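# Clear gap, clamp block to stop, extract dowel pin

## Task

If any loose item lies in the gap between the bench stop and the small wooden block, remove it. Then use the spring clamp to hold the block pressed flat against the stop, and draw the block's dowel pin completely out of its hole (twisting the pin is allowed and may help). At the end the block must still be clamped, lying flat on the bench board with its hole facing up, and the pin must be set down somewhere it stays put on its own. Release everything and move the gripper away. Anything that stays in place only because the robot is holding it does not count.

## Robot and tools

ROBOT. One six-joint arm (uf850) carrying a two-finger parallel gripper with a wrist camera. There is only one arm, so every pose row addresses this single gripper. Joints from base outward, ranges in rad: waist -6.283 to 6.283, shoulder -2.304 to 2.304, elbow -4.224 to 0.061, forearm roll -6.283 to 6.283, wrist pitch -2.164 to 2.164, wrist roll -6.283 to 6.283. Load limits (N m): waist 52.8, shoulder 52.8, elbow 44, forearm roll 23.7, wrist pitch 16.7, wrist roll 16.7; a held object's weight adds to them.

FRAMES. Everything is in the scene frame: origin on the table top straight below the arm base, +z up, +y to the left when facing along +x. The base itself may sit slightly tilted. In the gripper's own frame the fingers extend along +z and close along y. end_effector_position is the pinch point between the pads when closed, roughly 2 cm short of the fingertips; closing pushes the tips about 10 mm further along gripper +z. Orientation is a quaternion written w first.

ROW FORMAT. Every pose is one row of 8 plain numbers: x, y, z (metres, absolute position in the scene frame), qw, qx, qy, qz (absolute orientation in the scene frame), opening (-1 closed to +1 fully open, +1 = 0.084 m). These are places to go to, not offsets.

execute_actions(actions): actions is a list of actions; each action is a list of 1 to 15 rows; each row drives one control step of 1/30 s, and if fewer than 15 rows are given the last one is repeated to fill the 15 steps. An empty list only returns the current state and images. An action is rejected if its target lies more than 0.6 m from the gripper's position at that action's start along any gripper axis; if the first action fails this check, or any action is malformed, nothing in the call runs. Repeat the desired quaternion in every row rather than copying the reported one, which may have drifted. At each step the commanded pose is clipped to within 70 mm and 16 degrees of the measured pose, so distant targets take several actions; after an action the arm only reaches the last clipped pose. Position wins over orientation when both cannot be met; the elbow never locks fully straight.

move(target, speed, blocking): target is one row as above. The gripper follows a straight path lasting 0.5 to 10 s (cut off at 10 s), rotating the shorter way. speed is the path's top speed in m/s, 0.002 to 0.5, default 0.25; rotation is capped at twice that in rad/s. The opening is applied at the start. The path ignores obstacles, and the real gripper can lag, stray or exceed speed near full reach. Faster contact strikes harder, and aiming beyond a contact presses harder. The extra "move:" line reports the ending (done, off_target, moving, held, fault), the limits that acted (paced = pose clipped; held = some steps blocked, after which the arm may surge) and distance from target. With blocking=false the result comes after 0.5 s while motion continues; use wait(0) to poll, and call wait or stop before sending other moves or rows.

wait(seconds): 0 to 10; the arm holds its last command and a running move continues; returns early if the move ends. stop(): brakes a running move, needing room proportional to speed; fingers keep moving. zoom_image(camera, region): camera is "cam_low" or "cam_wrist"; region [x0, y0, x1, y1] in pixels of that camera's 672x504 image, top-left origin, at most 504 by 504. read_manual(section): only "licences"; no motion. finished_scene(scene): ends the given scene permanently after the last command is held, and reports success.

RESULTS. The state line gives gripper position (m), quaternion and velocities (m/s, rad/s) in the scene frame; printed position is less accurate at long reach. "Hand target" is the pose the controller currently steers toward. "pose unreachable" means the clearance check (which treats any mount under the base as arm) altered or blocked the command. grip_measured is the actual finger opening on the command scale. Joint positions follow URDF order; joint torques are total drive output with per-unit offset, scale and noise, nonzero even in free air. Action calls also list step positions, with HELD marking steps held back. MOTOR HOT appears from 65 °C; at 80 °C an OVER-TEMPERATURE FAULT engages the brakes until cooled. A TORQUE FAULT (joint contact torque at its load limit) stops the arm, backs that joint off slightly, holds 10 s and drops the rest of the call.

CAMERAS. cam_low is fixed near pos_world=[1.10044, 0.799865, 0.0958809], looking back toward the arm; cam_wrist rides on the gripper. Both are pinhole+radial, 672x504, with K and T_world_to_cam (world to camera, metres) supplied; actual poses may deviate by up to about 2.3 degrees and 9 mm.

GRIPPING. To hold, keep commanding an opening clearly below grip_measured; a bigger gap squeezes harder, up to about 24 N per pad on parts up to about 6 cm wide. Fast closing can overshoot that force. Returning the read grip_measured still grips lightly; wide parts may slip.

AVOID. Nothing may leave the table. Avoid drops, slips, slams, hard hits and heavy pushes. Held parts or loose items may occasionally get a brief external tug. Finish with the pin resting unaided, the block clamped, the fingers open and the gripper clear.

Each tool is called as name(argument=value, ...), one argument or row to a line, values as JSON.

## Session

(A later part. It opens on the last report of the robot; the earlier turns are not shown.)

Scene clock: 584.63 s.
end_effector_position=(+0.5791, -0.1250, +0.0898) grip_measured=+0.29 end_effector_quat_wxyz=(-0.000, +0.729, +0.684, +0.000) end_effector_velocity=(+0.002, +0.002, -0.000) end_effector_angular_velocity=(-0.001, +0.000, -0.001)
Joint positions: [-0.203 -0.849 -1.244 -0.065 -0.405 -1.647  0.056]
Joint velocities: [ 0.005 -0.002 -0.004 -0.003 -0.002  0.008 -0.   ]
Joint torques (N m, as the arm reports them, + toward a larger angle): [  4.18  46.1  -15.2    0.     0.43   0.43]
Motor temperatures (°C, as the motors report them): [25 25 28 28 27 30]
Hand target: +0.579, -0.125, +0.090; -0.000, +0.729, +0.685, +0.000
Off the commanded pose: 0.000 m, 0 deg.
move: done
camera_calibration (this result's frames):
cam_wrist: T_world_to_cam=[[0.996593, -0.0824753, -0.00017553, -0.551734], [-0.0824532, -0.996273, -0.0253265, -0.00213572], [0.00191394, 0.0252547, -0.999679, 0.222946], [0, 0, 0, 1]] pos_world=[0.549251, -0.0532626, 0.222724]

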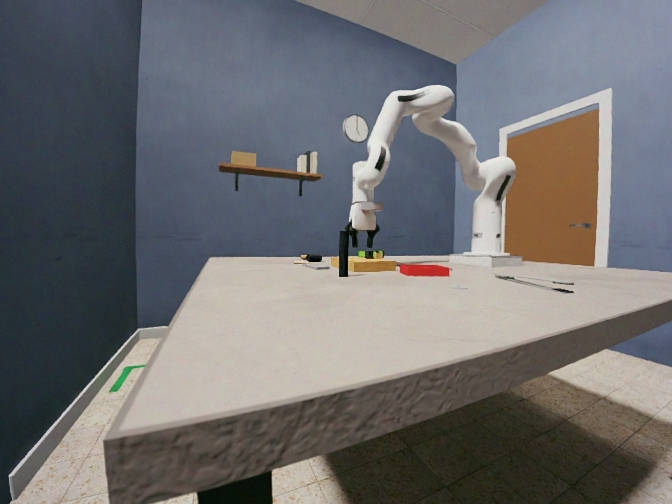

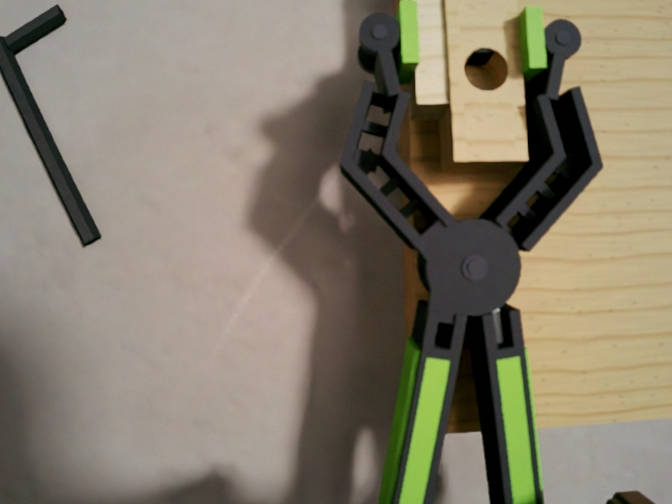

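execute_actions(
  actions=[
    [[0.5788,-0.1251,0.088,0,0.72897,0.68455,0,0.28],[0.5788,-0.1251,0.085,0,0.72897,0.68455,0,0.26],[0.5788,-0.1251,0.0815,0,0.72897,0.68455,0,0.24],[0.5788,-0.1251,0.078,0,0.72897,0.68455,0,0.22],[0.5788,-0.1251,0.0745,0,0.72897,0.68455,0,0.2],[0.5788,-0.1251,0.071,0,0.72897,0.68455,0,0.18],[0.5788,-0.1251,0.068,0,0.72897,0.68455,0,0.16],[0.5788,-0.1251,0.0655,0,0.72897,0.68455,0,0.14],[0.5788,-0.1251,0.064,0,0.72897,0.68455,0,0.12],[0.5788,-0.1251,0.0635,0,0.72897,0.68455,0,0.1]],
    [[0.5788,-0.1251,0.0635,0,0.72897,0.68455,0,0.07],[0.5788,-0.1251,0.0635,0,0.72897,0.68455,0,0.04],[0.5788,-0.1251,0.0635,0,0.72897,0.68455,0,0.01],[0.5788,-0.1251,0.0635,0,0.72897,0.68455,0,-0.02],[0.5788,-0.1251,0.0636,0,0.72897,0.68455,0,-0.04],[0.5788,-0.1251,0.0637,0,0.72897,0.68455,0,-0.06],[0.5788,-0.1251,0.0638,0,0.72897,0.68455,0,-0.08],[0.5788,-0.1251,0.0639,0,0.72897,0.68455,0,-0.1],[0.5788,-0.1251,0.064,0,0.72897,0.68455,0,-0.12],[0.5788,-0.1252,0.0641,0,0.72897,0.68455,0,-0.14],[0.5788,-0.1253,0.0642,0,0.72897,0.68455,0,-0.16],[0.5788,-0.1254,0.0643,0,0.72897,0.68455,0,-0.18],[0.5788,-0.1255,0.0644,0,0.72897,0.68455,0,-0.2],[0.5788,-0.1256,0.0645,0,0.72897,0.68455,0,-0.225],[0.5788,-0.1257,0.0646,0,0.72897,0.68455,0,-0.25]],
  ],
)

Scene clock: 657.67 s.
end_effector_position=(+0.5789, -0.1254, +0.0643) grip_measured=-0.22 end_effector_quat_wxyz=(+0.000, +0.729, +0.685, +0.000) end_effector_velocity=(-0.000, -0.002, +0.002) end_effector_angular_velocity=(-0.000, +0.001, -0.001)
Joint positions: [-0.204 -0.898 -1.256 -0.074 -0.369 -1.64   0.034]
Joint velocities: [-0.004  0.004  0.     0.    -0.004 -0.003 -0.031]
Joint torques (N m, as the arm reports them, + toward a larger angle): [  4.73  46.17 -14.73   0.84   0.68   0.42]
Motor temperatures (°C, as the motors report them): [25 25 28 28 27 30]
Hand target: +0.579, -0.126, +0.065; +0.000, +0.729, +0.685, -0.000
Off the commanded pose: 0.000 m, 0 deg.
Step readings (end_effector_position; steps 1 to 15: 1st action; 16 to 30: 2nd action):
0: (+0.5793, -0.1247, +0.0898)
1: (+0.5793, -0.1247, +0.0898)
2: (+0.5793, -0.1248, +0.0895)
4: (+0.5793, -0.1250, +0.0875)
8: (+0.5787, -0.1250, +0.0776)
15: (+0.5786, -0.1251, +0.0650)
16: (+0.5788, -0.1251, +0.0646)
17: (+0.5788, -0.1251, +0.0643)
19: (+0.5789, -0.1251, +0.0640)
23: (+0.5788, -0.1251, +0.0638)
30: end_effector_position above
camera_calibration (this result's frames):
cam_wrist: T_world_to_cam=[[0.996606, -0.0823189, -0.00028908, -0.551537], [-0.0823013, -0.996306, -0.0244951, -0.0032598], [0.0017284, 0.0244358, -0.9997, 0.197402], [0, 0, 0, 1]] pos_world=[0.549056, -0.0534734, 0.197104]

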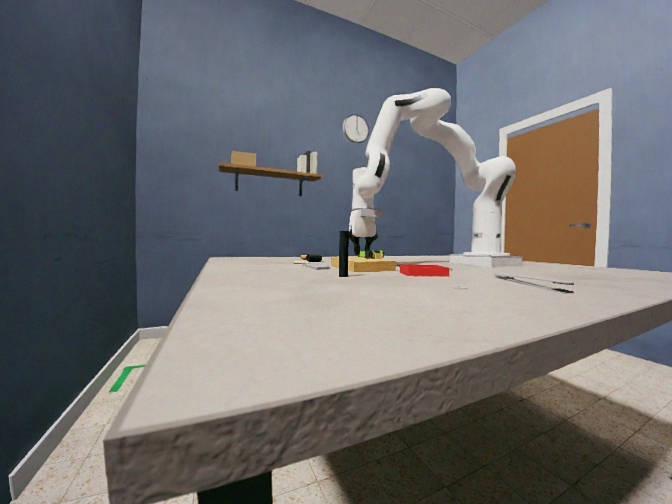

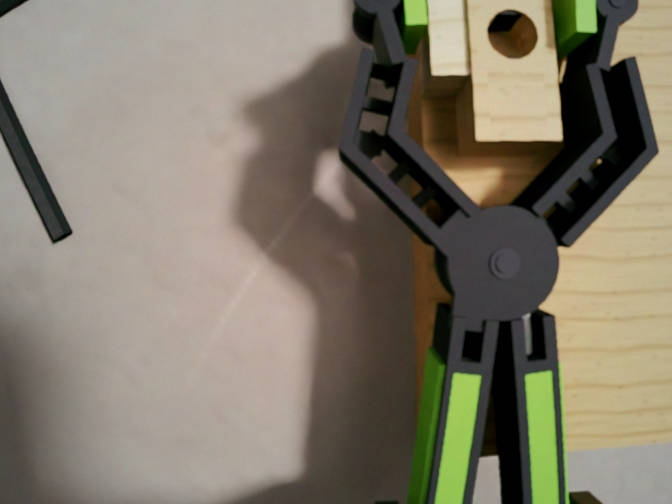

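execute_actions(
  actions=[],
)

Scene clock: 669.97 s.
end_effector_position=(+0.5788, -0.1257, +0.0646) grip_measured=-0.26 end_effector_quat_wxyz=(+0.000, +0.729, +0.685, -0.000) end_effector_velocity=(+0.000, -0.000, +0.000) end_effector_angular_velocity=(+0.000, +0.000, -0.000)
Joint positions: [-0.205 -0.897 -1.256 -0.074 -0.369 -1.641  0.033]
Joint velocities: [-0.     0.    -0.     0.001 -0.    -0.001 -0.   ]
Joint torques (N m, as the arm reports them, + toward a larger angle): [  5.13  43.54 -15.99   0.79   0.31   0.38]
Motor temperatures (°C, as the motors report them): [25 25 28 28 27 30]
Hand target: +0.579, -0.126, +0.065; +0.000, +0.729, +0.685, -0.000
Off the commanded pose: 0.000 m, 0 deg.
camera_calibration (this result's frames):
cam_wrist: T_world_to_cam=[[0.996606, -0.0823187, -0.000417924, -0.551498], [-0.0823042, -0.996306, -0.0245005, -0.00359878], [0.00160047, 0.0244518, -0.9997, 0.197825], [0, 0, 0, 1]] pos_world=[0.549013, -0.0538213, 0.197447]

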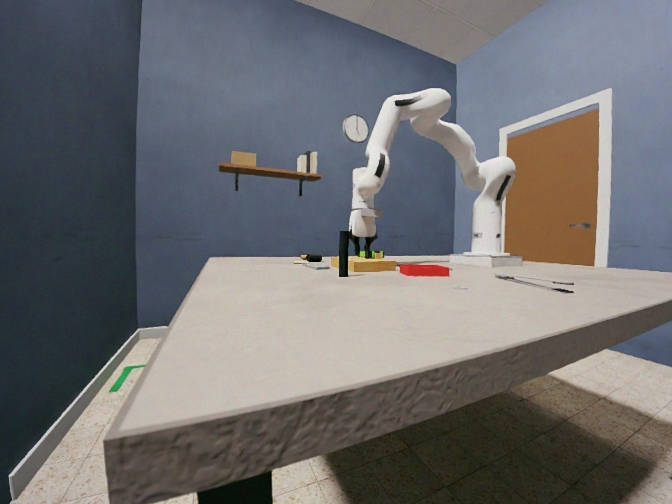

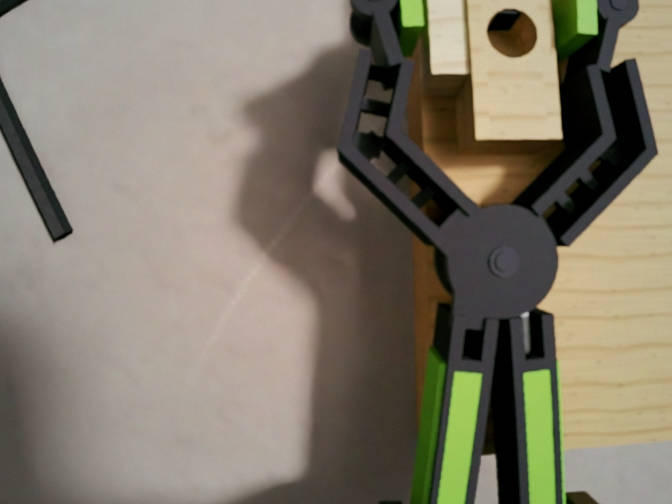

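execute_actions(
  actions=[
    [[0.5788,-0.1257,0.0646,0,0.72897,0.68455,0,-0.24],[0.5788,-0.1257,0.0646,0,0.72897,0.68455,0,-0.23],[0.5788,-0.1256,0.0645,0,0.72897,0.68455,0,-0.22],[0.5788,-0.1256,0.0645,0,0.72897,0.68455,0,-0.21],[0.5788,-0.1256,0.0645,0,0.72897,0.68455,0,-0.20],[0.5788,-0.1255,0.0644,0,0.72897,0.68455,0,-0.19],[0.5788,-0.1255,0.0644,0,0.72897,0.68455,0,-0.18],[0.5788,-0.1255,0.0644,0,0.72897,0.68455,0,-0.17],[0.5788,-0.1254,0.0643,0,0.72897,0.68455,0,-0.16],[0.5788,-0.1254,0.0643,0,0.72897,0.68455,0,-0.15],[0.5788,-0.1254,0.0643,0,0.72897,0.68455,0,-0.14],[0.5788,-0.1253,0.0642,0,0.72897,0.68455,0,-0.13],[0.5788,-0.1253,0.0642,0,0.72897,0.68455,0,-0.12],[0.5788,-0.1253,0.0642,0,0.72897,0.68455,0,-0.11],[0.5788,-0.1252,0.0641,0,0.72897,0.68455,0,-0.10]],
    [[0.5788,-0.1252,0.0641,0,0.72897,0.68455,0,-0.09],[0.5788,-0.1252,0.0641,0,0.72897,0.68455,0,-0.08],[0.5788,-0.1251,0.064,0,0.72897,0.68455,0,-0.07],[0.5788,-0.1251,0.064,0,0.72897,0.68455,0,-0.06],[0.5788,-0.1251,0.064,0,0.72897,0.68455,0,-0.05],[0.5788,-0.1251,0.064,0,0.72897,0.68455,0,-0.04],[0.5788,-0.1251,0.064,0,0.72897,0.68455,0,-0.03],[0.5788,-0.1251,0.064,0,0.72897,0.68455,0,-0.02],[0.5788,-0.1251,0.064,0,0.72897,0.68455,0,-0.01],[0.5788,-0.1251,0.064,0,0.72897,0.68455,0,0.0],[0.5788,-0.1251,0.064,0,0.72897,0.68455,0,0.02],[0.5788,-0.1251,0.064,0,0.72897,0.68455,0,0.04],[0.5788,-0.1251,0.064,0,0.72897,0.68455,0,0.06],[0.5788,-0.1251,0.064,0,0.72897,0.68455,0,0.08],[0.5788,-0.1251,0.064,0,0.72897,0.68455,0,0.1]],
    [[0.5788,-0.1251,0.064,0,0.72897,0.68455,0,0.15],[0.5788,-0.1251,0.064,0,0.72897,0.68455,0,0.2],[0.5788,-0.1251,0.064,0,0.72897,0.68455,0,0.25],[0.5788,-0.1251,0.064,0,0.72897,0.68455,0,0.3]],
  ],
)

move(
  target=[0.5788,-0.1251,0.11,0,0.72897,0.68455,0,0.3],
  speed=0.12,
)

Scene clock: 695.87 s.
end_effector_position=(+0.5788, -0.1251, +0.0640) grip_measured=+0.29 end_effector_quat_wxyz=(-0.000, +0.729, +0.685, -0.000) end_effector_velocity=(-0.000, -0.000, +0.000) end_effector_angular_velocity=(-0.000, +0.000, -0.000)
Joint positions: [-0.204 -0.898 -1.256 -0.074 -0.368 -1.64   0.056]
Joint velocities: [-0.  0. -0. -0. -0.  0.  0.]
Joint torques (N m, as the arm reports them, + toward a larger angle): [  5.43  45.93 -15.52   0.23   0.51   0.39]
Motor temperatures (°C, as the motors report them): [25 25 28 28 27 30]
Hand target: +0.579, -0.125, +0.064; -0.000, +0.729, +0.685, +0.000
Off the commanded pose: 0.000 m, 0 deg.
Step readings (end_effector_position; steps 1 to 15: 1st action; 16 to 30: 2nd action; 31 to 45: 3rd action):
0: (+0.5788, -0.1257, +0.0646)
1: (+0.5788, -0.1257, +0.0646)
2: (+0.5788, -0.1257, +0.0646)
4: (+0.5789, -0.1257, +0.0646)
8: (+0.5788, -0.1256, +0.0645)
15: (+0.5788, -0.1254, +0.0643)
16: (+0.5788, -0.1253, +0.0642)
17: (+0.5788, -0.1253, +0.0642)
19: (+0.5788, -0.1253, +0.0641)
23: (+0.5787, -0.1251, +0.0640)
30: (+0.5788, -0.1251, +0.0640)
31: (+0.5788, -0.1251, +0.0640)
32: (+0.5788, -0.1251, +0.0640)
34: (+0.5788, -0.1251, +0.0640)
38: (+0.5788, -0.1251, +0.0640)
45: end_effector_position above
camera_calibration (this result's frames):
cam_wrist: T_world_to_cam=[[0.996606, -0.0823163, -0.000421233, -0.551447], [-0.0823019, -0.996306, -0.0245128, -0.00301368], [0.00159812, 0.0244642, -0.999699, 0.197213], [0, 0, 0, 1]] pos_world=[0.549012, -0.0532203, 0.196847]

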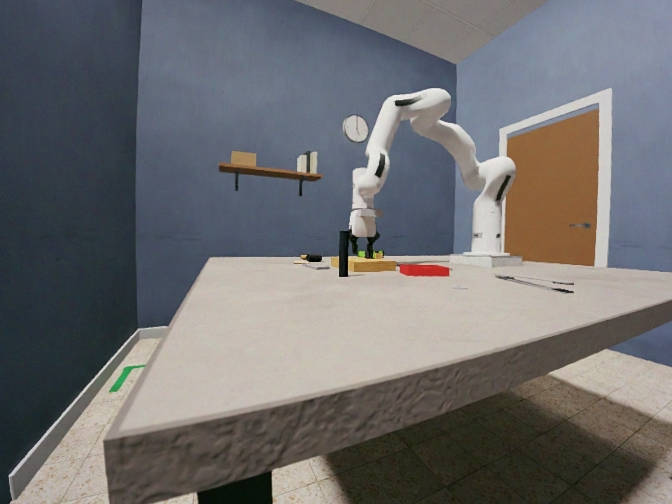

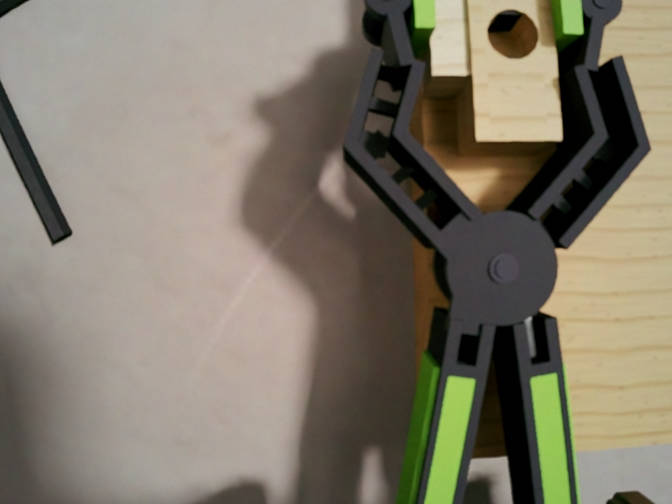

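Scene clock: 696.77 s.
end_effector_position=(+0.5785, -0.1250, +0.1097) grip_measured=+0.29 end_effector_quat_wxyz=(-0.000, +0.729, +0.685, -0.000) end_effector_velocity=(+0.000, +0.000, +0.003) end_effector_angular_velocity=(+0.000, -0.000, -0.001)
Joint positions: [-0.202 -0.811 -1.236 -0.063 -0.435 -1.649  0.056]
Joint velocities: [ 0.     0.005  0.001  0.001 -0.004  0.    -0.   ]
Joint torques (N m, as the arm reports them, + toward a larger angle): [  6.98  45.73 -16.78   0.67   0.36   0.33]
Motor temperatures (°C, as the motors report them): [25 25 28 28 27 30]
Hand target: +0.579, -0.125, +0.110; +0.000, +0.729, +0.685, -0.000
Off the commanded pose: 0.000 m, 0 deg.
move: done
camera_calibration (this result's frames):
cam_wrist: T_world_to_cam=[[0.996605, -0.082334, -0.00067605, -0.551085], [-0.0823258, -0.996304, -0.024507, -0.0018474], [0.00134421, 0.0244795, -0.999699, 0.243069], [0, 0, 0, 1]] pos_world=[0.548735, -0.0531638, 0.242578]

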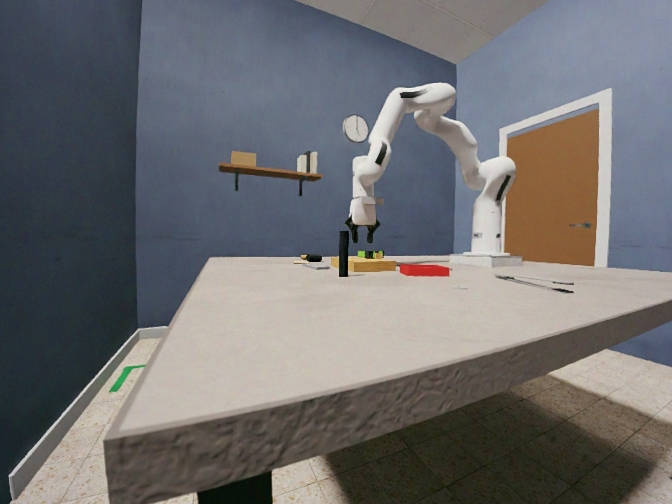

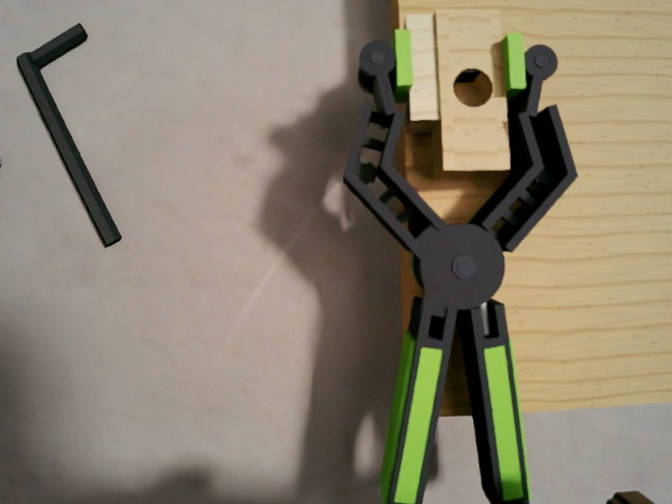

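zoom_image(
  camera="cam_low",
  region=[325, 235, 405, 280],
)

move(
  target=[0.56,-0.17,0.36,0,0.72897,0.68455,0,0.3],
  speed=0.3,
)

Region (325, 235, 405, 280) of cam_low's 672x504 image, scaled by 6.300, with more detail than that image has; it fills the top 284 rows of this view, and the rest is white.

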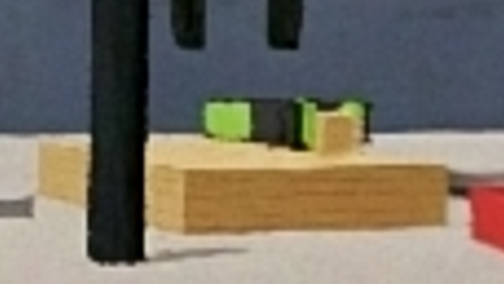

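Scene clock: 702.97 s.
end_effector_position=(+0.5585, -0.1698, +0.3600) grip_measured=+0.29 end_effector_quat_wxyz=(-0.000, +0.729, +0.684, -0.000) end_effector_velocity=(+0.000, -0.001, +0.003) end_effector_angular_velocity=(-0.001, -0.002, +0.000)
Joint positions: [-0.272 -0.438 -1.31  -0.036 -0.88  -1.753  0.056]
Joint velocities: [-0.001  0.002 -0.003 -0.    -0.003 -0.001 -0.   ]
Joint torques (N m, as the arm reports them, + toward a larger angle): [  5.39  36.06 -21.47   1.01   0.46   0.29]
Motor temperatures (°C, as the motors report them): [25 25 28 28 27 30]
Hand target: +0.559, -0.170, +0.360; +0.000, +0.729, +0.684, -0.000
Off the commanded pose: 0.002 m, 0 deg.
move: done
camera_calibration (this result's frames):
cam_wrist: T_world_to_cam=[[0.996584, -0.0825776, -0.000914718, -0.534595], [-0.0825757, -0.996296, -0.0240076, -0.0419684], [0.00107116, 0.0240011, -0.999711, 0.494468], [0, 0, 0, 1]] pos_world=[0.528774, -0.0978262, 0.492829]

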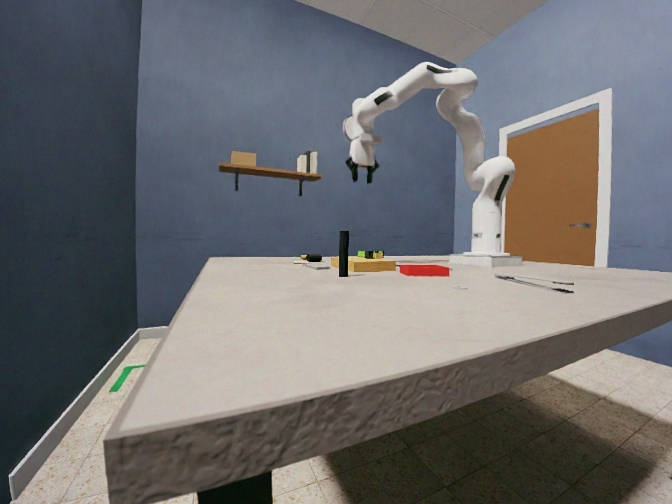

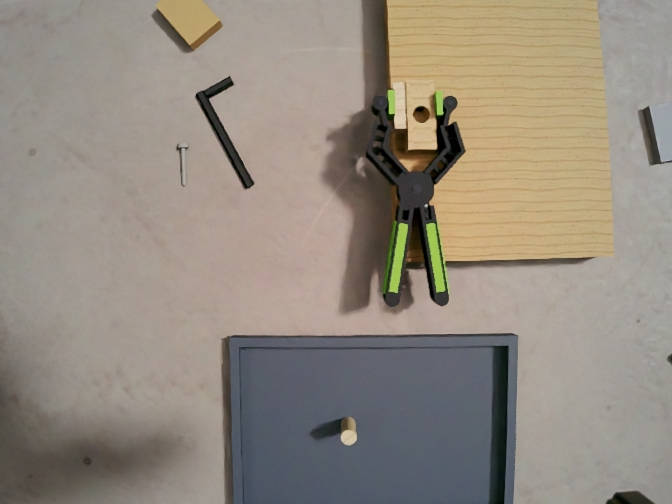

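zoom_image(
  camera="cam_wrist",
  region=[360, 70, 480, 170],
)

Region (360, 70, 480, 170) of cam_wrist's 672x504 image, scaled by 4.200, with more detail than that image has.

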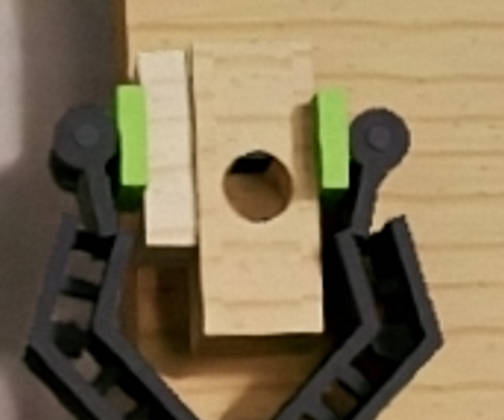

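The block is clamped flush against the stop with its hole up, the pin is standing in the tray, and the arm is clear.

finished_scene(
  scene=2,
)

The scene is finished: the task was done.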